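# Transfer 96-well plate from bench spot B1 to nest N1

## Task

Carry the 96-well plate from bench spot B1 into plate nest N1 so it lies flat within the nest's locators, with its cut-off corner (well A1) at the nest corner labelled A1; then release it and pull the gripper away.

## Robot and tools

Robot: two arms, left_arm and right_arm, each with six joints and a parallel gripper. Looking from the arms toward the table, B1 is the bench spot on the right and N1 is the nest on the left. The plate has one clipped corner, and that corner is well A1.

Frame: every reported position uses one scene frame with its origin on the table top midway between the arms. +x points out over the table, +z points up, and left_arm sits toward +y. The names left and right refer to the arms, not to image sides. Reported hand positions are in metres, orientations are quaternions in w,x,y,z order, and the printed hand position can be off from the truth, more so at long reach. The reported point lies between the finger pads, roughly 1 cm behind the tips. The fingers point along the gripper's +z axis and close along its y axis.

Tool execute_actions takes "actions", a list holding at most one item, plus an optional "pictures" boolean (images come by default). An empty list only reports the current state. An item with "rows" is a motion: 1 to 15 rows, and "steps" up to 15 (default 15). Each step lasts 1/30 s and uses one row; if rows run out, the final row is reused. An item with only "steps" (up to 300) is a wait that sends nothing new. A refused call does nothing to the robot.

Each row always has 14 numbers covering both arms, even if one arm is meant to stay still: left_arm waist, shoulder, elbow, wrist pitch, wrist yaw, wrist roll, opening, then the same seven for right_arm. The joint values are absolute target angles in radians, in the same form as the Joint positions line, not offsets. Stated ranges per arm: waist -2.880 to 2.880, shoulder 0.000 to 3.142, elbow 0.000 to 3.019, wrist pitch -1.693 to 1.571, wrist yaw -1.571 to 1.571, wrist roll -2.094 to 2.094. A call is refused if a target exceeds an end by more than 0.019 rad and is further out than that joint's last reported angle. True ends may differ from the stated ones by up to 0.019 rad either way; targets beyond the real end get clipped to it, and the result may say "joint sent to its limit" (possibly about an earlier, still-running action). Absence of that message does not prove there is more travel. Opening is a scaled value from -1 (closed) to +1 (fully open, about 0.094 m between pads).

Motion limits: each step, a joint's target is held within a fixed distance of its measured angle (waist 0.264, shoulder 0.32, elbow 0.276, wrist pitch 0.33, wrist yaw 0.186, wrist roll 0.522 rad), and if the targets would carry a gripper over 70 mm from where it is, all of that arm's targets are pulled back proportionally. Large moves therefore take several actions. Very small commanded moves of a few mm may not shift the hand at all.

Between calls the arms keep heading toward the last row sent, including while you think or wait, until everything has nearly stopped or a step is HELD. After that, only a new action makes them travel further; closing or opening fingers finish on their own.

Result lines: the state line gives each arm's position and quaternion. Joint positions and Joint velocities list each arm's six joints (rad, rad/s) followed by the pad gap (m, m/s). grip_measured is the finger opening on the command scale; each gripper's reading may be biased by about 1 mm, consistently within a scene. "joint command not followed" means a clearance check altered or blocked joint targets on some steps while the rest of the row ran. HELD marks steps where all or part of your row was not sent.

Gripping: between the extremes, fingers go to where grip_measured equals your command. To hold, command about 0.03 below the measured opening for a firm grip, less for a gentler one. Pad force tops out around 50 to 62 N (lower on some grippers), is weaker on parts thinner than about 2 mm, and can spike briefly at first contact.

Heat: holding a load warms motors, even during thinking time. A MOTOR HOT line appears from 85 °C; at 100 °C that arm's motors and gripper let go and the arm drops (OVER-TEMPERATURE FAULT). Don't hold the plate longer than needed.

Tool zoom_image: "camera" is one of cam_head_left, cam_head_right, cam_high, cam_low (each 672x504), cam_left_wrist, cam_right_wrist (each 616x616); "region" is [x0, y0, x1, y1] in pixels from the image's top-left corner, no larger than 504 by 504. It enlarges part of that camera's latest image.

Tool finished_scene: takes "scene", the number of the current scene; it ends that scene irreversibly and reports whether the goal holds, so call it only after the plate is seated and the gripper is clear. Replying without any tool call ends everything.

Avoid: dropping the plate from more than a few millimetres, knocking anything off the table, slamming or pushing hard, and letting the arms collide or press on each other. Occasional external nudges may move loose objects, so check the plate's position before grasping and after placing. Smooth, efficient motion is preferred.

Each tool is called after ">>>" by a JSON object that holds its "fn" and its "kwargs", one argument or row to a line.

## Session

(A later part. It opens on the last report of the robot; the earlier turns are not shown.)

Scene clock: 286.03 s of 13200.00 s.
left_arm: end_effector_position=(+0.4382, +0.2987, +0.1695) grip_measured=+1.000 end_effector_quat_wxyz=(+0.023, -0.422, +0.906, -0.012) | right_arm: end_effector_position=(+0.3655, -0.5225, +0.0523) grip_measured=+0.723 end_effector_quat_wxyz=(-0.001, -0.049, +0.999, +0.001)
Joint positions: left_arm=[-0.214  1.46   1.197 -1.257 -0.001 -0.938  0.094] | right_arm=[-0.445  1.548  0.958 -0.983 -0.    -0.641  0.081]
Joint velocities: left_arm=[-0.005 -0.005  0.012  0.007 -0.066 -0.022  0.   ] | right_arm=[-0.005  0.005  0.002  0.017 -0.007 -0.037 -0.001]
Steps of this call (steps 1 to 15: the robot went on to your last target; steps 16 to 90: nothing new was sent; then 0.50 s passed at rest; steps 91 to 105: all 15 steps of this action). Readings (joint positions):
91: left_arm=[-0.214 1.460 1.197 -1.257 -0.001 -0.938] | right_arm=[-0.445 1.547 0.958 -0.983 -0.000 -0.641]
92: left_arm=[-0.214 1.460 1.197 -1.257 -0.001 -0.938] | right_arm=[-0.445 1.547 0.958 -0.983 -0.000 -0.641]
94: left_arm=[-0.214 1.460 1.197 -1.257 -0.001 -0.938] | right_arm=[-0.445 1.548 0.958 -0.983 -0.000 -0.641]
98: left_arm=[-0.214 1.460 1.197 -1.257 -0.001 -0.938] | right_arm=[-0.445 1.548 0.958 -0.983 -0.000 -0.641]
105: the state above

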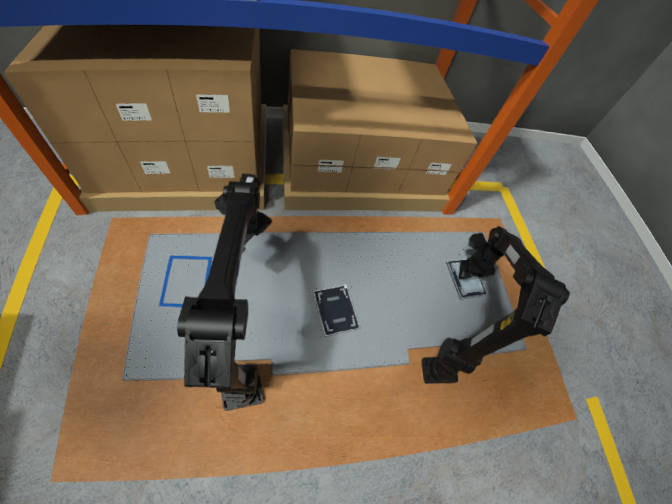

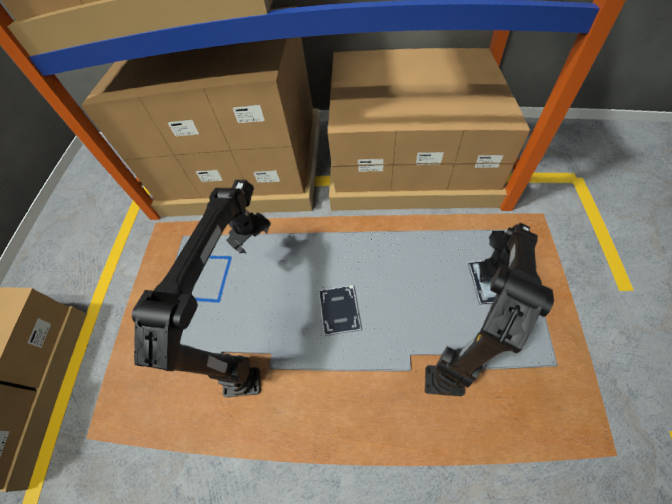

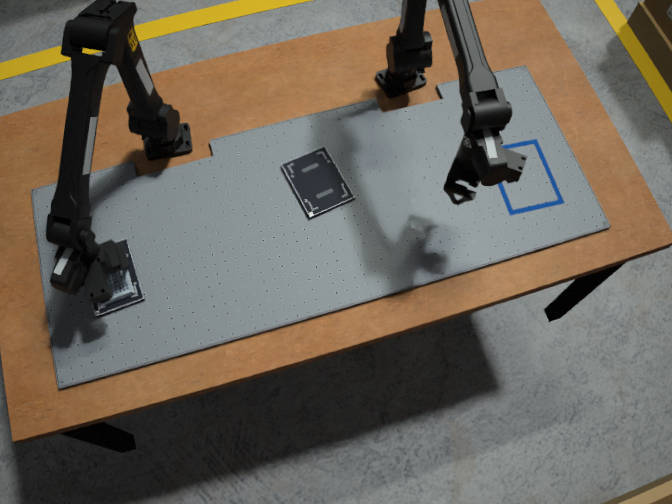

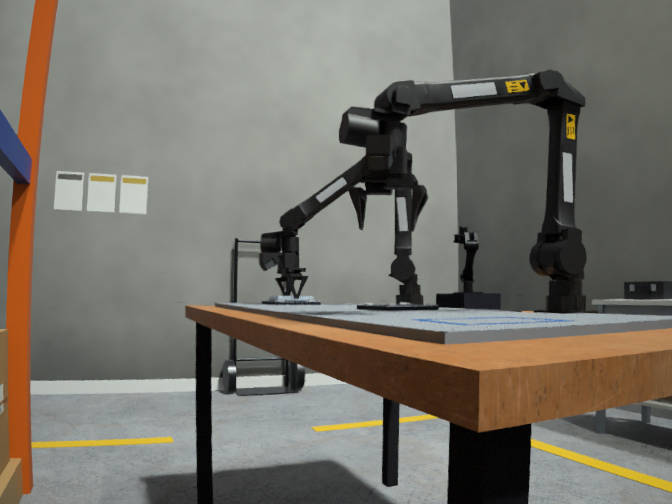

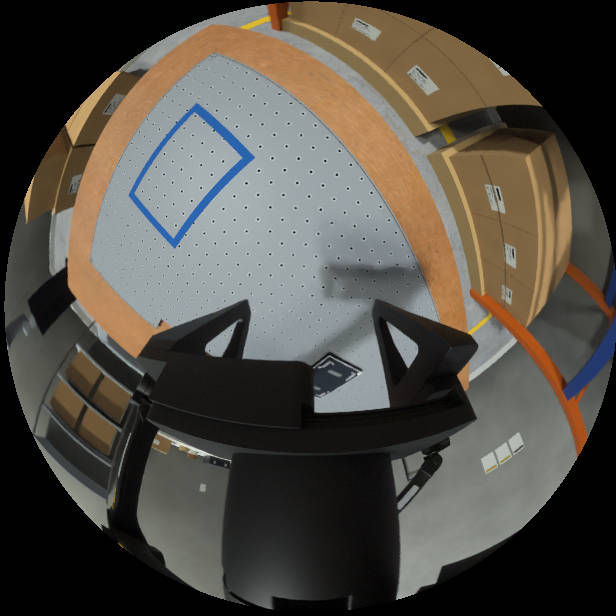

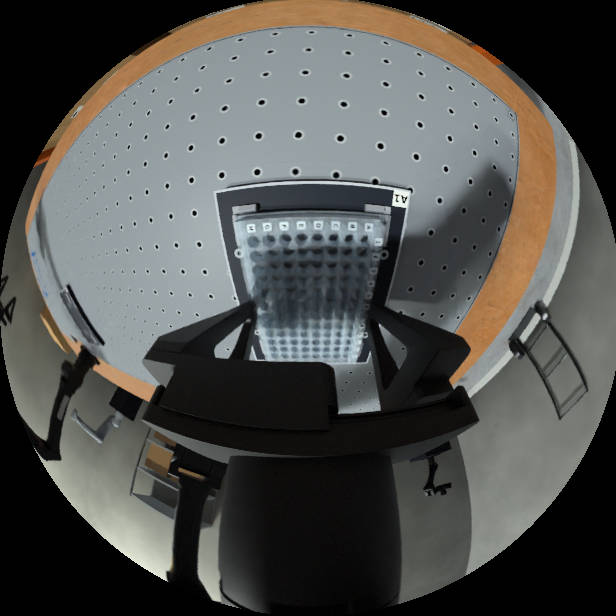

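>>> {"fn": "zoom_image", "kwargs": {
  "camera": "cam_high",
  "region": [80,235,160,320]
}}

>>> {"fn": "zoom_image", "kwargs": {
  "camera": "cam_head_left",
  "region": [440,250,500,305]
}}

>>> {"fn": "zoom_image", "kwargs": {
  "camera": "cam_right_wrist",
  "region": [220,190,300,250]
}}

>>> {"fn": "zoom_image", "kwargs": {
  "camera": "cam_right_wrist",
  "region": [325,190,405,250]
}}

Region (80, 235, 160, 320) of cam_high's 672x504 image, scaled by 5.929, with more detail than that image has; it fills the left 474 columns of this view, and the rest is white.

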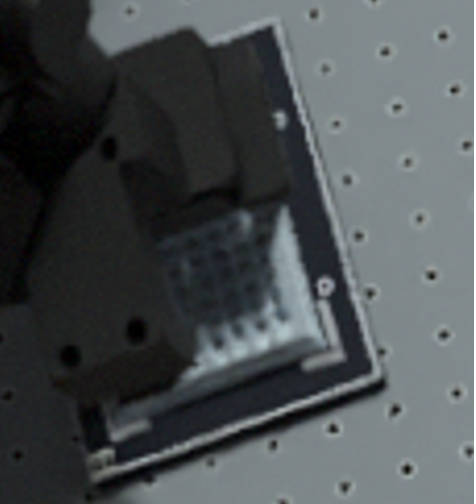

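Region (440, 250, 500, 305) of cam_head_left's 672x504 image, scaled by 8.400, with more detail than that image has; it fills the top 462 rows of this view, and the rest is white.

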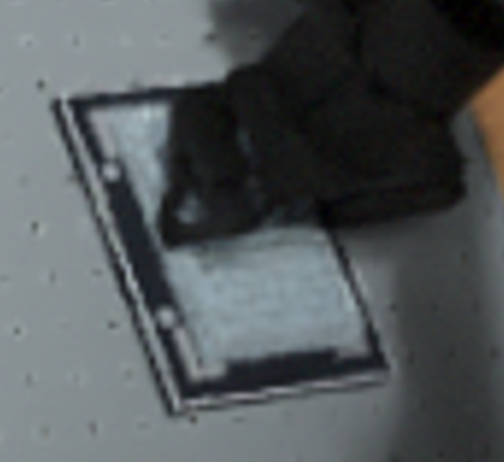

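Region (220, 190, 300, 250) of cam_right_wrist's 616x616 image, scaled by 6.300, with more detail than that image has; it fills the top 378 rows of this view, and the rest is white.

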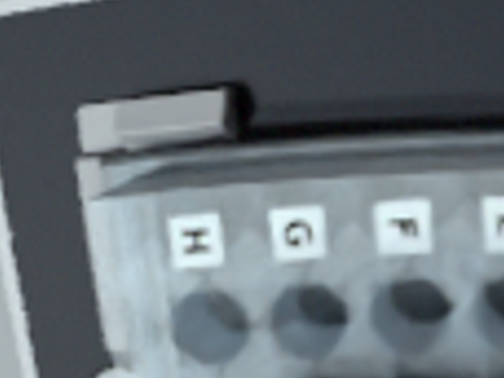

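Region (325, 190, 405, 250) of cam_right_wrist's 616x616 image, scaled by 6.300, with more detail than that image has; it fills the top 378 rows of this view, and the rest is white.

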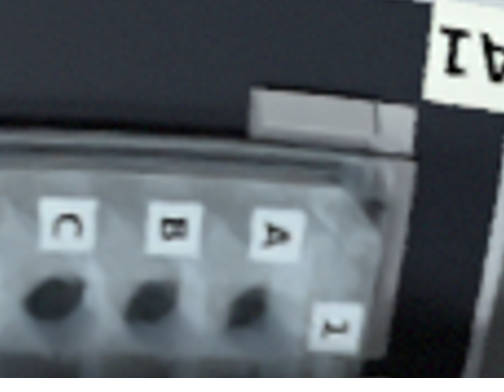

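>>> {"fn": "execute_actions", "kwargs": {
  "actions": [
    {"rows":[[-0.22,1.45,1.194,-1.265,0,-0.93,1,-0.4375,1.562,0.96,-0.975,0,-0.63,0.70],[-0.22,1.45,1.194,-1.265,0,-0.93,1,-0.4375,1.555,0.96,-0.975,0,-0.63,0.71],[-0.22,1.45,1.194,-1.265,0,-0.93,1,-0.4375,1.555,0.96,-0.975,0,-0.63,0.72],[-0.22,1.45,1.194,-1.265,0,-0.93,1,-0.4375,1.555,0.96,-0.975,0,-0.63,0.73],[-0.22,1.45,1.194,-1.265,0,-0.93,1,-0.4375,1.555,0.96,-0.975,0,-0.63,0.75],[-0.22,1.45,1.194,-1.265,0,-0.93,1,-0.4375,1.555,0.96,-0.975,0,-0.63,0.78],[-0.22,1.45,1.194,-1.265,0,-0.93,1,-0.4375,1.555,0.96,-0.975,0,-0.63,0.82],[-0.22,1.45,1.194,-1.265,0,-0.93,1,-0.4375,1.555,0.96,-0.975,0,-0.63,0.87],[-0.22,1.45,1.194,-1.265,0,-0.93,1,-0.4375,1.555,0.96,-0.975,0,-0.63,0.92],[-0.22,1.45,1.194,-1.265,0,-0.93,1,-0.4375,1.555,0.96,-0.975,0,-0.63,0.95]],"steps":15}
  ]
}}

>>> {"fn": "zoom_image", "kwargs": {
  "camera": "cam_right_wrist",
  "region": [200,160,420,380]
}}

>>> {"fn": "zoom_image", "kwargs": {
  "camera": "cam_low",
  "region": [255,275,330,315]
}}

Scene clock: 295.50 s of 13200.00 s.
left_arm: end_effector_position=(+0.4382, +0.2987, +0.1695) grip_measured=+1.000 end_effector_quat_wxyz=(+0.023, -0.422, +0.906, -0.012) | right_arm: end_effector_position=(+0.3657, -0.5223, +0.0523) grip_measured=+0.948 end_effector_quat_wxyz=(-0.001, -0.049, +0.999, +0.001)
Joint positions: left_arm=[-0.214  1.46   1.197 -1.257 -0.001 -0.938  0.094] | right_arm=[-0.445  1.548  0.958 -0.983  0.    -0.641  0.091]
Joint velocities: left_arm=[-0.005 -0.005 -0.017  0.007 -0.022 -0.037  0.   ] | right_arm=[-0.005  0.015  0.002 -0.007 -0.051 -0.037 -0.002]
Steps of this call (steps 1 to 15: the robot went on to your last target; steps 16 to 90: nothing new was sent; then 5.97 s passed at rest; steps 91 to 105: all 15 steps of this action). Readings (joint positions):
91: left_arm=[-0.214 1.460 1.197 -1.257 -0.001 -0.938] | right_arm=[-0.445 1.548 0.958 -0.983 -0.000 -0.641]
92: left_arm=[-0.214 1.460 1.197 -1.257 -0.001 -0.938] | right_arm=[-0.445 1.548 0.958 -0.983 -0.000 -0.641]
94: left_arm=[-0.214 1.460 1.197 -1.257 -0.001 -0.938] | right_arm=[-0.445 1.548 0.958 -0.983 -0.000 -0.641]
98: left_arm=[-0.214 1.460 1.197 -1.257 -0.001 -0.938] | right_arm=[-0.445 1.548 0.958 -0.983 0.000 -0.641]
105: the state above

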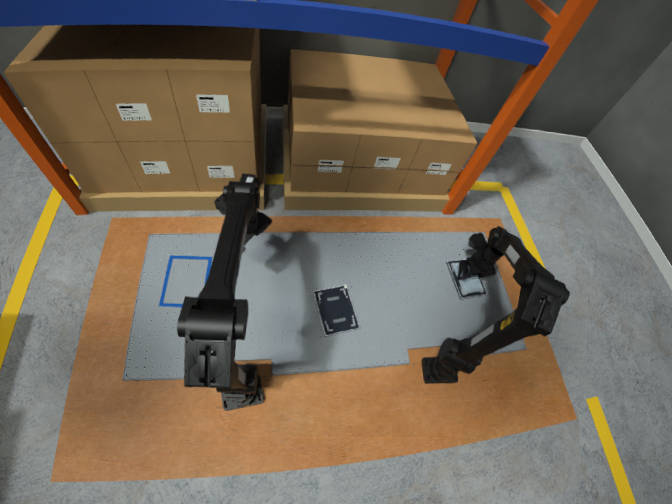

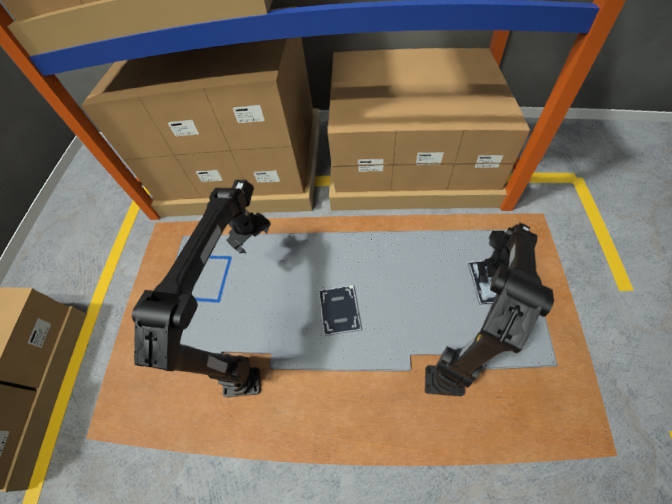

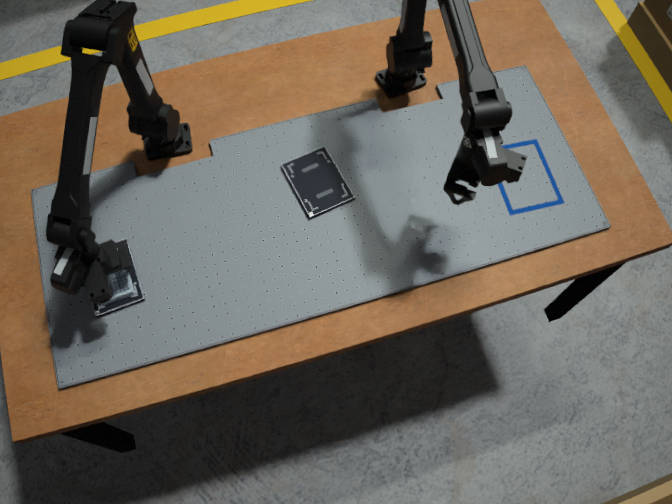

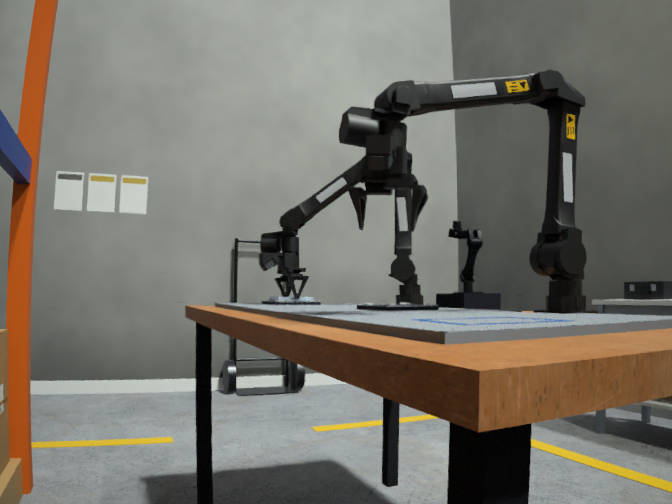

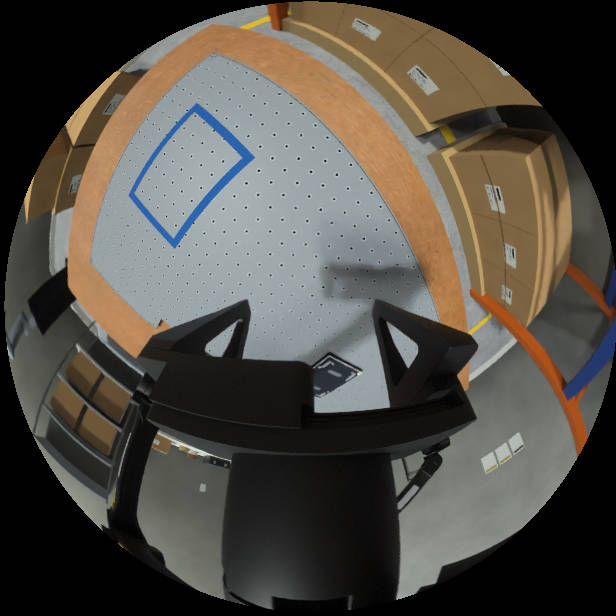

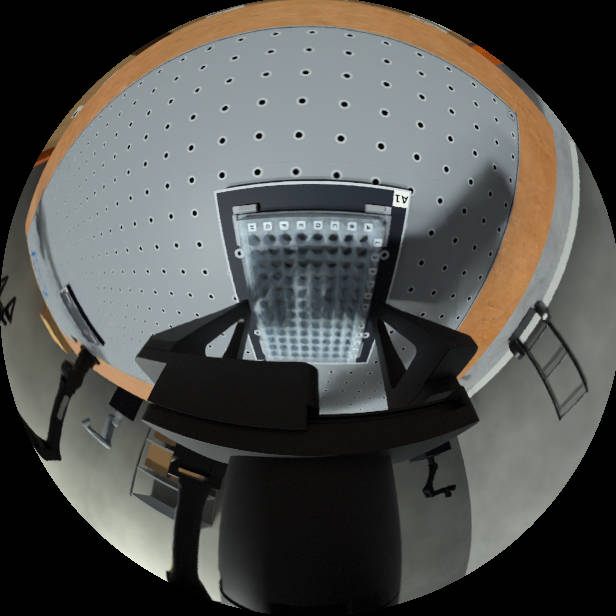

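Region (200, 160, 420, 380) of cam_right_wrist's 616x616 image, scaled by 2.291, with more detail than that image has.

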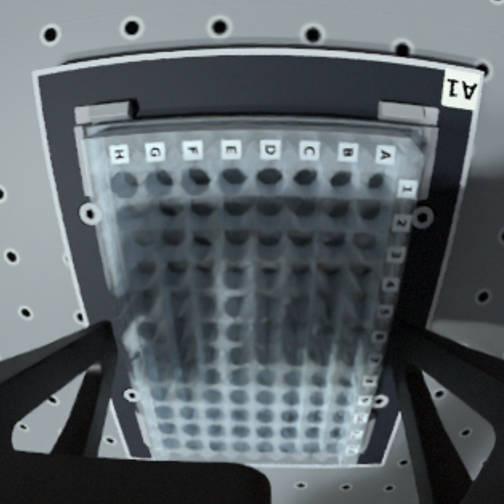

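Region (255, 275, 330, 315) of cam_low's 672x504 image, scaled by 6.720, with more detail than that image has; it fills the top 269 rows of this view, and the rest is white.

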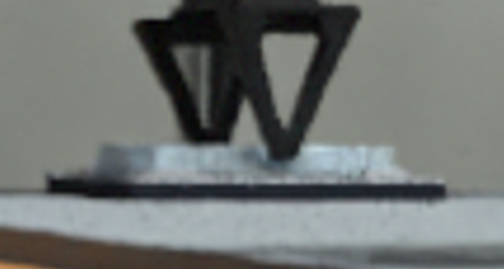

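The plate settled down into the nest on release. Lifting straight up to inspect it.

>>> {"fn": "execute_actions", "kwargs": {
  "actions": [
    {"rows":[[-0.22,1.45,1.194,-1.265,0,-0.93,1,-0.4375,1.53,0.96,-0.985,0,-0.63,1],[-0.22,1.45,1.194,-1.265,0,-0.93,1,-0.4375,1.52,0.96,-0.99,0,-0.63,1],[-0.22,1.45,1.194,-1.265,0,-0.93,1,-0.4375,1.51,0.96,-0.995,0,-0.63,1],[-0.22,1.45,1.194,-1.265,0,-0.93,1,-0.4375,1.495,0.96,-1.002,0,-0.63,1],[-0.22,1.45,1.194,-1.265,0,-0.93,1,-0.4375,1.48,0.96,-1.01,0,-0.63,1],[-0.22,1.45,1.194,-1.265,0,-0.93,1,-0.4375,1.46,0.96,-1.022,0,-0.63,1],[-0.22,1.45,1.194,-1.265,0,-0.93,1,-0.4375,1.44,0.96,-1.035,0,-0.63,1],[-0.22,1.45,1.194,-1.265,0,-0.93,1,-0.4375,1.42,0.96,-1.05,0,-0.63,1],[-0.22,1.45,1.194,-1.265,0,-0.93,1,-0.4375,1.395,0.96,-1.07,0,-0.63,1],[-0.22,1.45,1.194,-1.265,0,-0.93,1,-0.4375,1.37,0.96,-1.09,0,-0.63,1],[-0.22,1.45,1.194,-1.265,0,-0.93,1,-0.4375,1.345,0.96,-1.11,0,-0.63,1],[-0.22,1.45,1.194,-1.265,0,-0.93,1,-0.4375,1.32,0.96,-1.13,0,-0.63,1],[-0.22,1.45,1.194,-1.265,0,-0.93,1,-0.4375,1.30,0.96,-1.145,0,-0.63,1],[-0.22,1.45,1.194,-1.265,0,-0.93,1,-0.4375,1.285,0.96,-1.155,0,-0.63,1],[-0.22,1.45,1.194,-1.265,0,-0.93,1,-0.4375,1.275,0.96,-1.16,0,-0.63,1]],"steps":15}
  ],
  "pictures": false
}}

>>> {"fn": "execute_actions", "kwargs": {
  "actions": [
    {"steps":15}
  ]
}}

>>> {"fn": "zoom_image", "kwargs": {
  "camera": "cam_right_wrist",
  "region": [230,200,390,400]
}}

>>> {"fn": "zoom_image", "kwargs": {
  "camera": "cam_low",
  "region": [255,285,330,315]
}}

>>> {"fn": "zoom_image", "kwargs": {
  "camera": "cam_high",
  "region": [70,235,160,320]
}}

>>> {"fn": "zoom_image", "kwargs": {
  "camera": "cam_head_left",
  "region": [440,250,500,305]
}}

Scene clock: 304.63 s of 13200.00 s.
left_arm: end_effector_position=(+0.4382, +0.2987, +0.1695) grip_measured=+1.000 end_effector_quat_wxyz=(+0.023, -0.422, +0.906, -0.012) | right_arm: end_effector_position=(+0.3419, -0.5079, +0.1336) grip_measured=+1.000 end_effector_quat_wxyz=(+0.032, -0.049, +0.998, -0.022)
Joint positions: left_arm=[-0.214  1.46   1.197 -1.257 -0.001 -0.938  0.094] | right_arm=[-0.445  1.321  0.958 -1.13   0.    -0.641  0.094]
Joint velocities: left_arm=[-0.005 -0.005  0.007 -0.017 -0.007 -0.022  0.   ] | right_arm=[-0.015 -0.806  0.002 -0.335 -0.081  0.007  0.   ]
Steps of this call (steps 1 to 15: the robot went on to your last target; steps 16 to 90: nothing new was sent; then 5.63 s passed at rest; steps 91 to 105: all 15 steps of this action). Readings (joint positions):
91: left_arm=[-0.214 1.460 1.197 -1.257 -0.001 -0.938] | right_arm=[-0.445 1.548 0.958 -0.983 0.000 -0.641]
92: left_arm=[-0.214 1.460 1.197 -1.257 -0.001 -0.938] | right_arm=[-0.445 1.548 0.958 -0.983 0.000 -0.641]
94: left_arm=[-0.214 1.460 1.197 -1.257 -0.001 -0.938] | right_arm=[-0.445 1.546 0.958 -0.985 0.000 -0.641]
98: left_arm=[-0.214 1.460 1.197 -1.257 -0.001 -0.938] | right_arm=[-0.445 1.508 0.958 -1.017 0.000 -0.641]
105: the state above

Scene clock: 305.13 s of 13200.00 s.
left_arm: end_effector_position=(+0.4382, +0.2987, +0.1695) grip_measured=+1.000 end_effector_quat_wxyz=(+0.023, -0.422, +0.906, -0.012) | right_arm: end_effector_position=(+0.3367, -0.5048, +0.1547) grip_measured=+1.000 end_effector_quat_wxyz=(+0.049, -0.049, +0.997, -0.033)
Joint positions: left_arm=[-0.214  1.46   1.197 -1.257 -0.001 -0.938  0.094] | right_arm=[-0.445  1.258  0.958 -1.152  0.    -0.641  0.094]
Joint velocities: left_arm=[ 0.005 -0.005 -0.007  0.002 -0.022 -0.022  0.   ] | right_arm=[-0.005 -0.015  0.012 -0.002 -0.037  0.007  0.   ]
Steps of this call (steps 1 to 15: the robot went on to your last target). Readings (joint positions):
1: left_arm=[-0.214 1.460 1.197 -1.257 -0.001 -0.938] | right_arm=[-0.445 1.296 0.958 -1.139 0.000 -0.641]
2: left_arm=[-0.214 1.460 1.197 -1.257 -0.001 -0.938] | right_arm=[-0.445 1.277 0.958 -1.145 0.000 -0.641]
4: left_arm=[-0.214 1.460 1.197 -1.257 -0.001 -0.938] | right_arm=[-0.445 1.257 0.958 -1.149 0.000 -0.641]
8: left_arm=[-0.214 1.460 1.197 -1.257 -0.001 -0.938] | right_arm=[-0.445 1.258 0.958 -1.152 0.000 -0.641]
15: the state above

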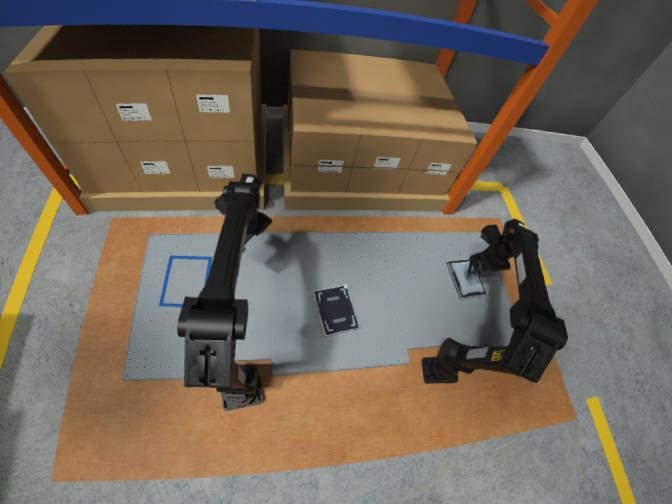

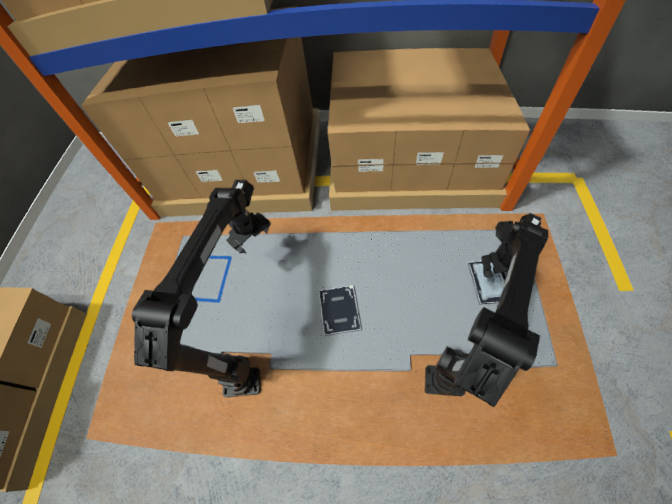

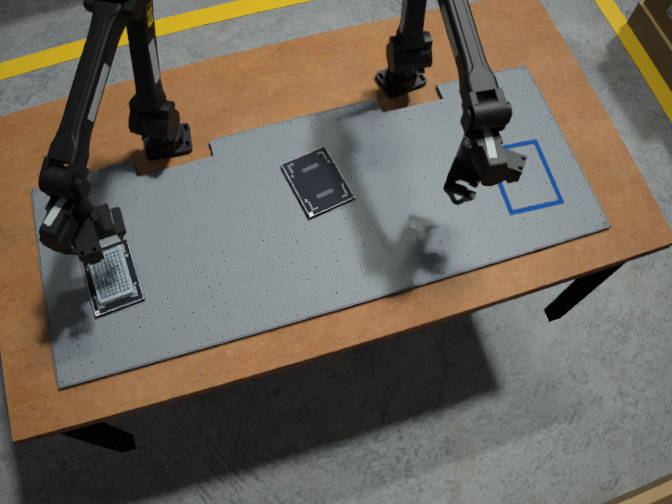

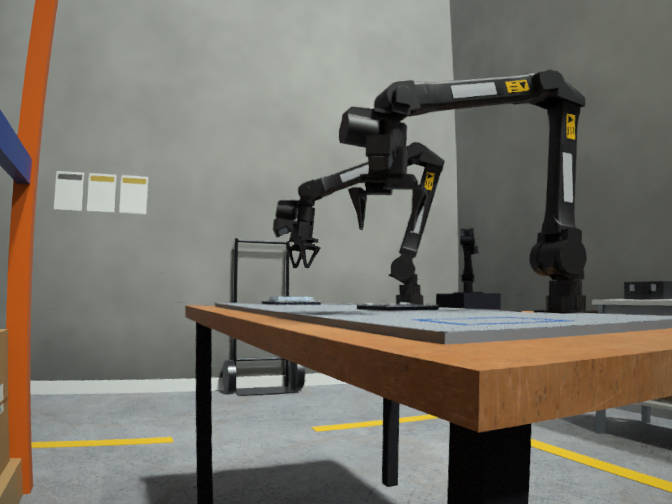

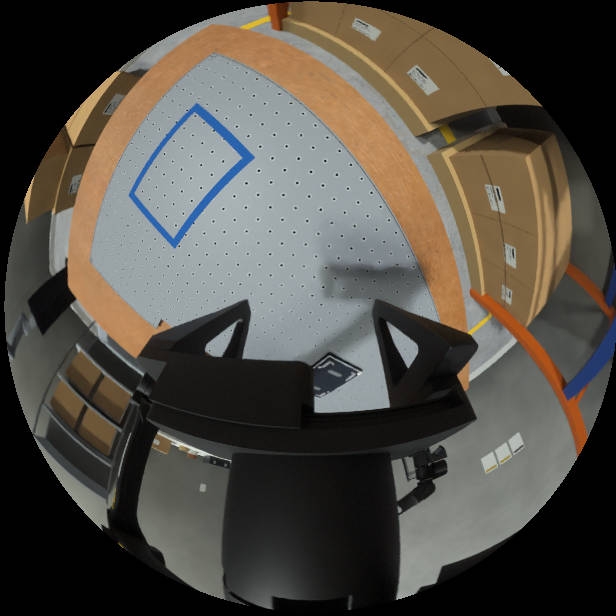

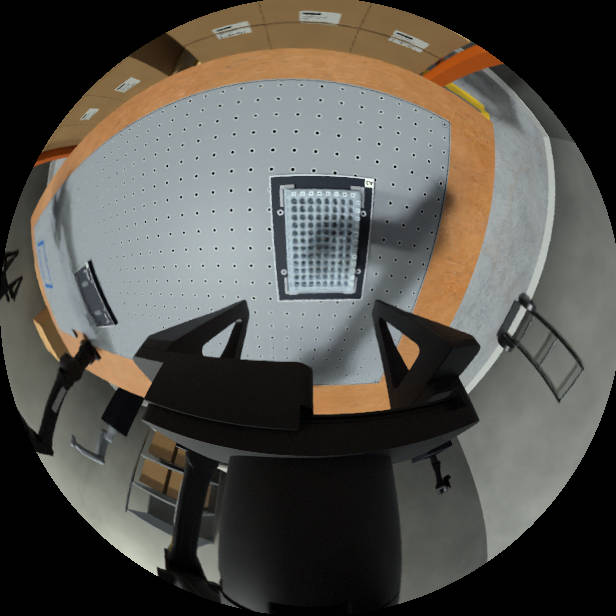

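Region (230, 200, 390, 400) of cam_right_wrist's 616x616 image, scaled by 2.520, with more detail than that image has; it fills the left 403 columns of this view, and the rest is white.

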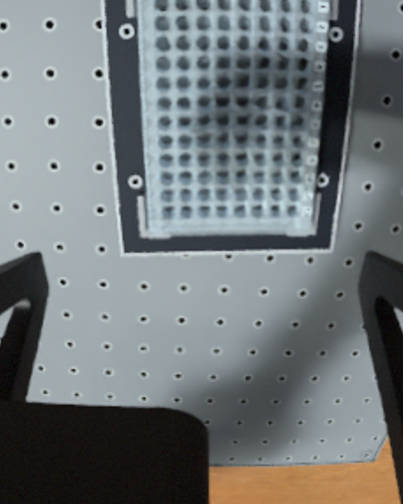

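Region (255, 285, 330, 315) of cam_low's 672x504 image, scaled by 6.720, with more detail than that image has; it fills the top 202 rows of this view, and the rest is white.

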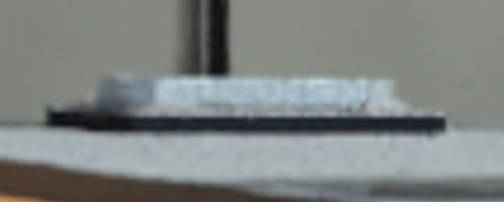

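Region (70, 235, 160, 320) of cam_high's 672x504 image, scaled by 5.600, with more detail than that image has.

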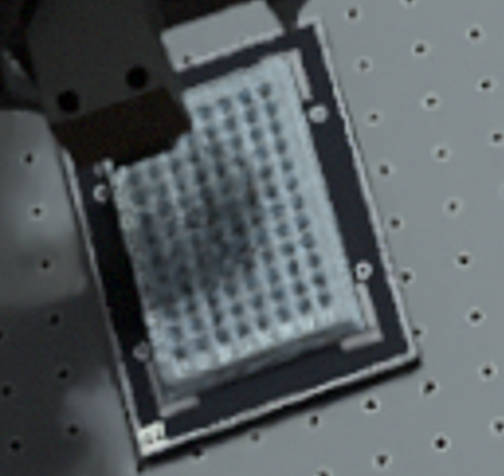

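Region (440, 250, 500, 305) of cam_head_left's 672x504 image, scaled by 8.400, with more detail than that image has; it fills the top 462 rows of this view, and the rest is white.

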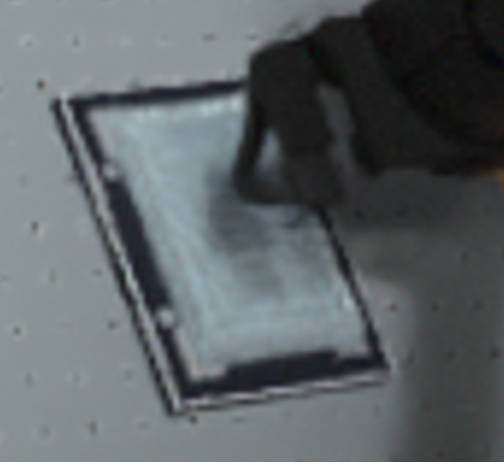

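>>> {"fn": "zoom_image", "kwargs": {
  "camera": "cam_right_wrist",
  "region": [265,170,380,305]
}}

>>> {"fn": "zoom_image", "kwargs": {
  "camera": "cam_right_wrist",
  "region": [270,265,370,305]
}}

Region (265, 170, 380, 305) of cam_right_wrist's 616x616 image, scaled by 3.733, with more detail than that image has; it fills the left 429 columns of this view, and the rest is white.

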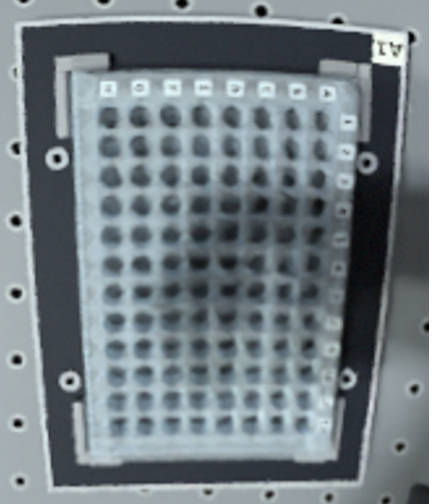

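Region (270, 265, 370, 305) of cam_right_wrist's 616x616 image, scaled by 5.040, with more detail than that image has; it fills the top 202 rows of this view, and the rest is white.

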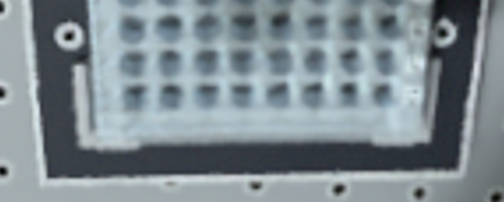

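>>> {"fn": "execute_actions", "kwargs": {
  "actions": [
    {"rows":[[-0.22,1.45,1.194,-1.265,0,-0.93,1,-0.43,1.26,0.955,-1.165,0,-0.63,1],[-0.22,1.45,1.194,-1.265,0,-0.93,1,-0.415,1.245,0.95,-1.175,0,-0.63,1],[-0.22,1.45,1.194,-1.265,0,-0.93,1,-0.395,1.23,0.945,-1.19,0,-0.63,1],[-0.22,1.45,1.194,-1.265,0,-0.93,1,-0.37,1.215,0.94,-1.205,0,-0.63,1],[-0.22,1.45,1.194,-1.265,0,-0.93,1,-0.34,1.20,0.935,-1.22,0,-0.63,1],[-0.22,1.45,1.194,-1.265,0,-0.93,1,-0.305,1.185,0.93,-1.235,0,-0.63,1],[-0.22,1.45,1.194,-1.265,0,-0.93,1,-0.27,1.17,0.925,-1.25,0,-0.63,1],[-0.22,1.45,1.194,-1.265,0,-0.93,1,-0.23,1.155,0.92,-1.265,0,-0.63,1],[-0.22,1.45,1.194,-1.265,0,-0.93,1,-0.19,1.14,0.915,-1.28,0,-0.63,1],[-0.22,1.45,1.194,-1.265,0,-0.93,1,-0.15,1.13,0.91,-1.29,0,-0.63,1],[-0.22,1.45,1.194,-1.265,0,-0.93,1,-0.11,1.12,0.905,-1.30,0,-0.63,1],[-0.22,1.45,1.194,-1.265,0,-0.93,1,-0.075,1.11,0.90,-1.31,0,-0.63,1],[-0.22,1.45,1.194,-1.265,0,-0.93,1,-0.045,1.105,0.90,-1.315,0,-0.63,1],[-0.22,1.45,1.194,-1.265,0,-0.93,1,-0.02,1.10,0.90,-1.32,0,-0.63,1],[-0.22,1.45,1.194,-1.265,0,-0.93,1,0,1.10,0.90,-1.32,0,-0.63,1]],"steps":15}
  ],
  "pictures": false
}}

>>> {"fn": "execute_actions", "kwargs": {
  "actions": [
    {"steps":15}
  ]
}}

>>> {"fn": "zoom_image", "kwargs": {
  "camera": "cam_high",
  "region": [70,235,160,320]
}}

>>> {"fn": "zoom_image", "kwargs": {
  "camera": "cam_low",
  "region": [260,290,325,310]
}}

>>> {"fn": "zoom_image", "kwargs": {
  "camera": "cam_head_right",
  "region": [460,250,525,310]
}}

Scene clock: 318.27 s of 13200.00 s.
left_arm: end_effector_position=(+0.4382, +0.2987, +0.1695) grip_measured=+1.000 end_effector_quat_wxyz=(+0.023, -0.422, +0.906, -0.012) | right_arm: end_effector_position=(+0.3299, -0.3562, +0.1783) grip_measured=+1.000 end_effector_quat_wxyz=(+0.030, -0.253, +0.967, -0.012)
Joint positions: left_arm=[-0.214  1.46   1.197 -1.257 -0.001 -0.938  0.094] | right_arm=[-0.031  1.118  0.915 -1.303 -0.001 -0.641  0.094]
Joint velocities: left_arm=[-0.005 -0.005 -0.007  0.002  0.007  0.007  0.   ] | right_arm=[ 0.825 -0.288 -0.017 -0.159 -0.066 -0.022  0.   ]
Steps of this call (steps 1 to 15: the robot went on to your last target; steps 16 to 90: nothing new was sent; then 9.63 s passed at rest; steps 91 to 105: all 15 steps of this action). Readings (joint positions):
91: left_arm=[-0.214 1.460 1.197 -1.257 -0.001 -0.938] | right_arm=[-0.444 1.258 0.958 -1.152 0.000 -0.641]
92: left_arm=[-0.214 1.460 1.197 -1.257 -0.001 -0.938] | right_arm=[-0.442 1.258 0.958 -1.155 0.000 -0.641]
94: left_arm=[-0.214 1.460 1.197 -1.257 -0.001 -0.938] | right_arm=[-0.426 1.257 0.958 -1.171 0.000 -0.641]
98: left_arm=[-0.214 1.460 1.197 -1.257 -0.001 -0.938] | right_arm=[-0.318 1.224 0.941 -1.224 0.001 -0.641]
105: the state above

Scene clock: 318.77 s of 13200.00 s.
left_arm: end_effector_position=(+0.4382, +0.2987, +0.1695) grip_measured=+1.000 end_effector_quat_wxyz=(+0.023, -0.422, +0.906, -0.012) | right_arm: end_effector_position=(+0.3280, -0.3439, +0.1811) grip_measured=+1.000 end_effector_quat_wxyz=(+0.032, -0.272, +0.962, -0.011)
Joint positions: left_arm=[-0.214  1.46   1.197 -1.257 -0.001 -0.938  0.094] | right_arm=[ 0.008  1.105  0.913 -1.311 -0.002 -0.641  0.094]
Joint velocities: left_arm=[ 0.005 -0.005 -0.002  0.002  0.007  0.037  0.   ] | right_arm=[-0.015 -0.005  0.022  0.017  0.022  0.007  0.   ]
Steps of this call (steps 1 to 15: the robot went on to your last target). Readings (joint positions):
1: left_arm=[-0.214 1.460 1.197 -1.257 -0.001 -0.938] | right_arm=[-0.007 1.111 0.915 -1.307 -0.001 -0.641]
2: left_arm=[-0.214 1.460 1.197 -1.257 -0.001 -0.938] | right_arm=[0.007 1.106 0.915 -1.309 -0.002 -0.641]
4: left_arm=[-0.214 1.460 1.197 -1.257 -0.001 -0.938] | right_arm=[0.013 1.105 0.915 -1.311 -0.002 -0.641]
8: left_arm=[-0.214 1.460 1.197 -1.257 -0.001 -0.938] | right_arm=[0.008 1.105 0.913 -1.311 -0.002 -0.641]
15: the state above

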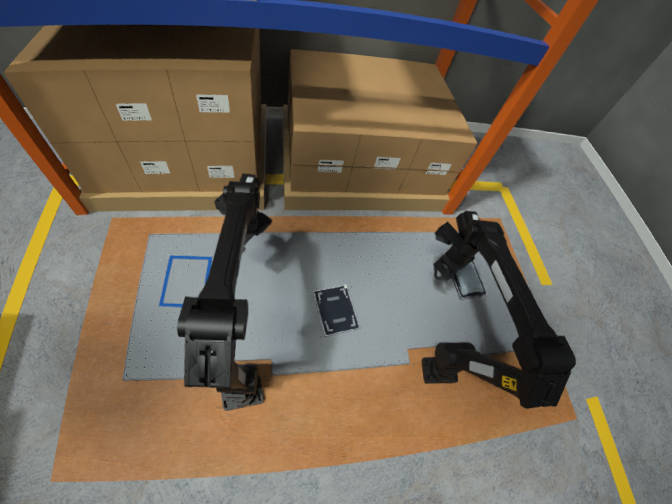

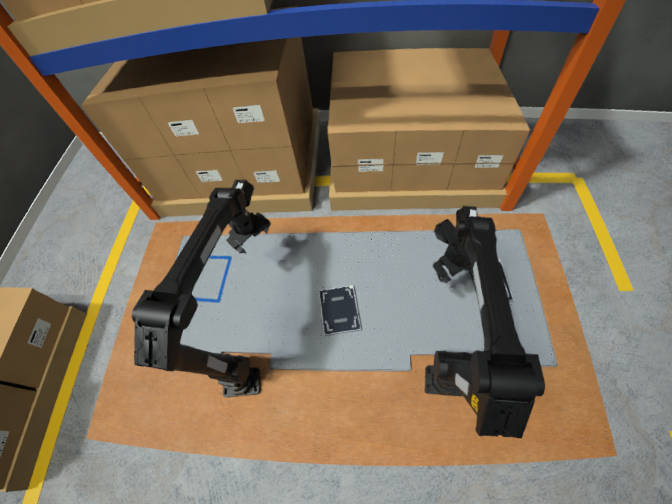

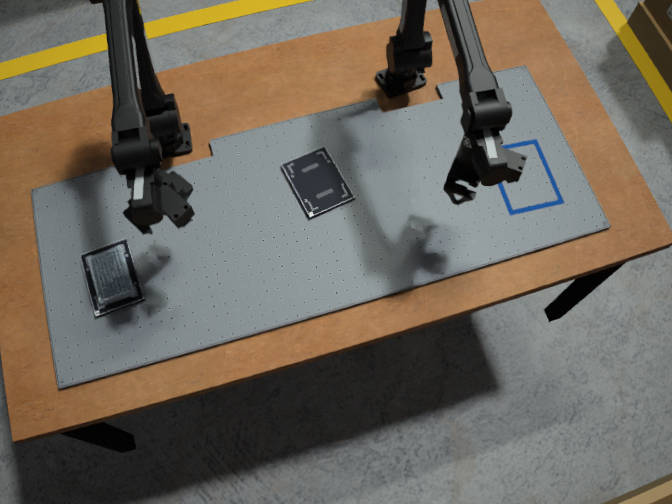

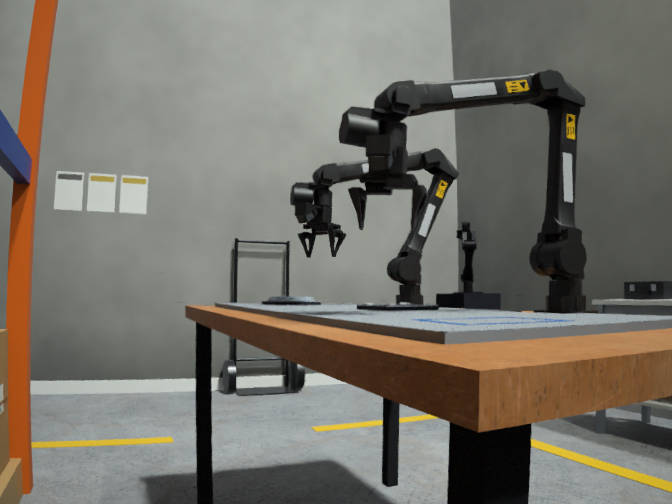

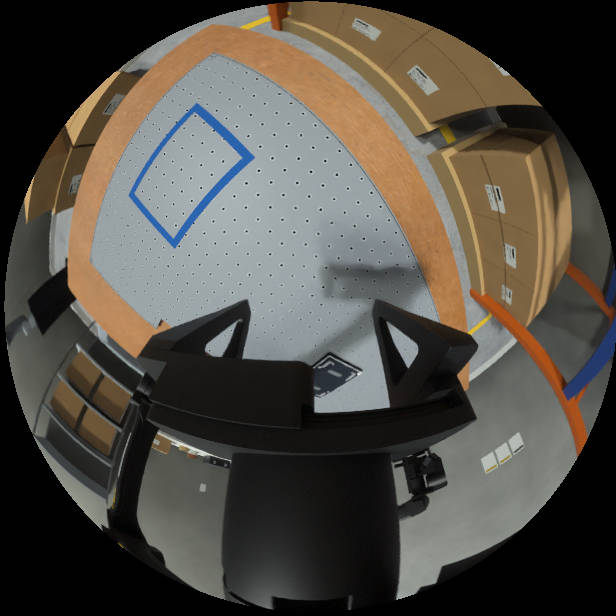

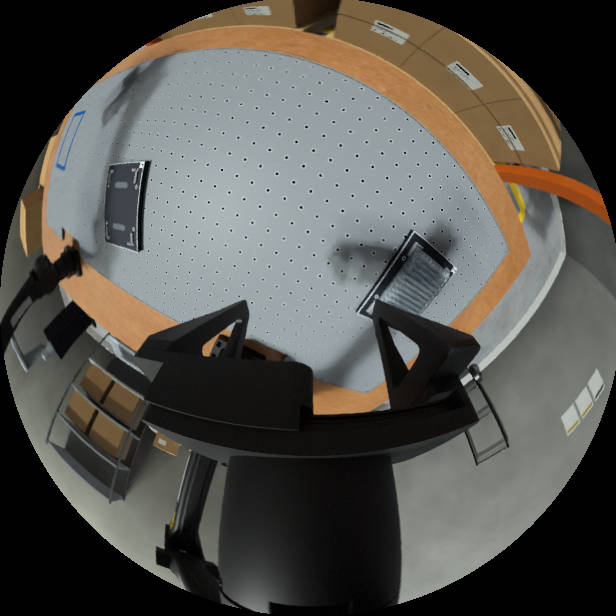

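Region (70, 235, 160, 320) of cam_high's 672x504 image, scaled by 5.600, with more detail than that image has.

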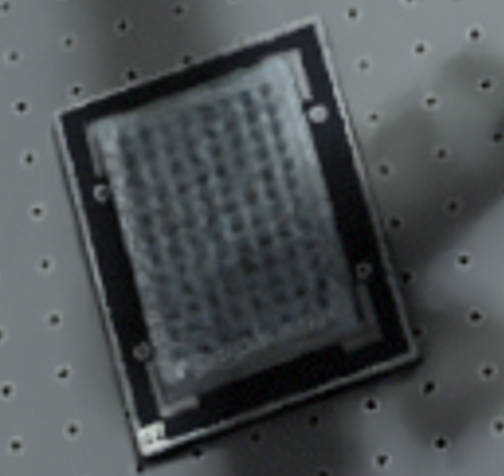

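Region (260, 290, 325, 310) of cam_low's 672x504 image, scaled by 7.754, with more detail than that image has; it fills the top 155 rows of this view, and the rest is white.

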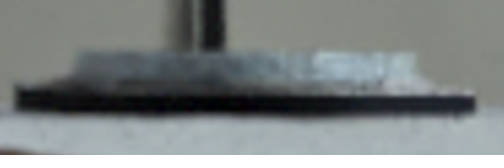

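Region (460, 250, 525, 310) of cam_head_right's 672x504 image, scaled by 7.754, with more detail than that image has; it fills the top 465 rows of this view, and the rest is white.

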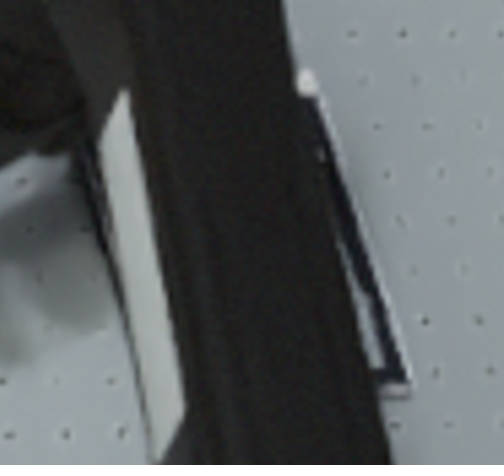

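>>> {"fn": "zoom_image", "kwargs": {
  "camera": "cam_right_wrist",
  "region": [350,225,465,325]
}}

>>> {"fn": "zoom_image", "kwargs": {
  "camera": "cam_head_left",
  "region": [445,265,495,305]
}}

Region (350, 225, 465, 325) of cam_right_wrist's 616x616 image, scaled by 4.383, with more detail than that image has; it fills the top 438 rows of this view, and the rest is white.

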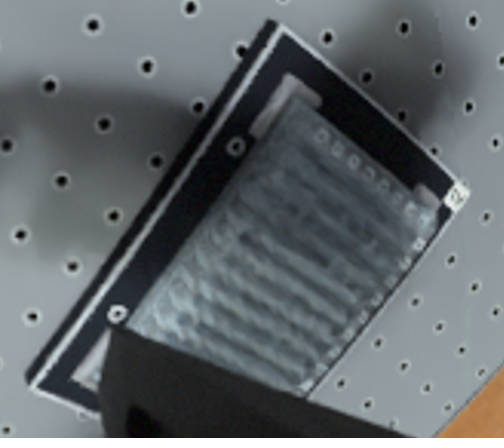

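Region (445, 265, 495, 305) of cam_head_left's 672x504 image, scaled by 10.080, with more detail than that image has; it fills the top 403 rows of this view, and the rest is white.

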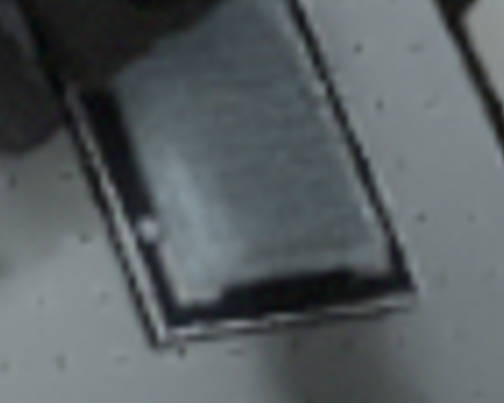

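The plate sits flat inside all four locators with A1 at the marked corner, and both arms are clear.

>>> {"fn": "finished_scene", "kwargs": {
  "scene": 2
}}

The scene is finished: the task was done.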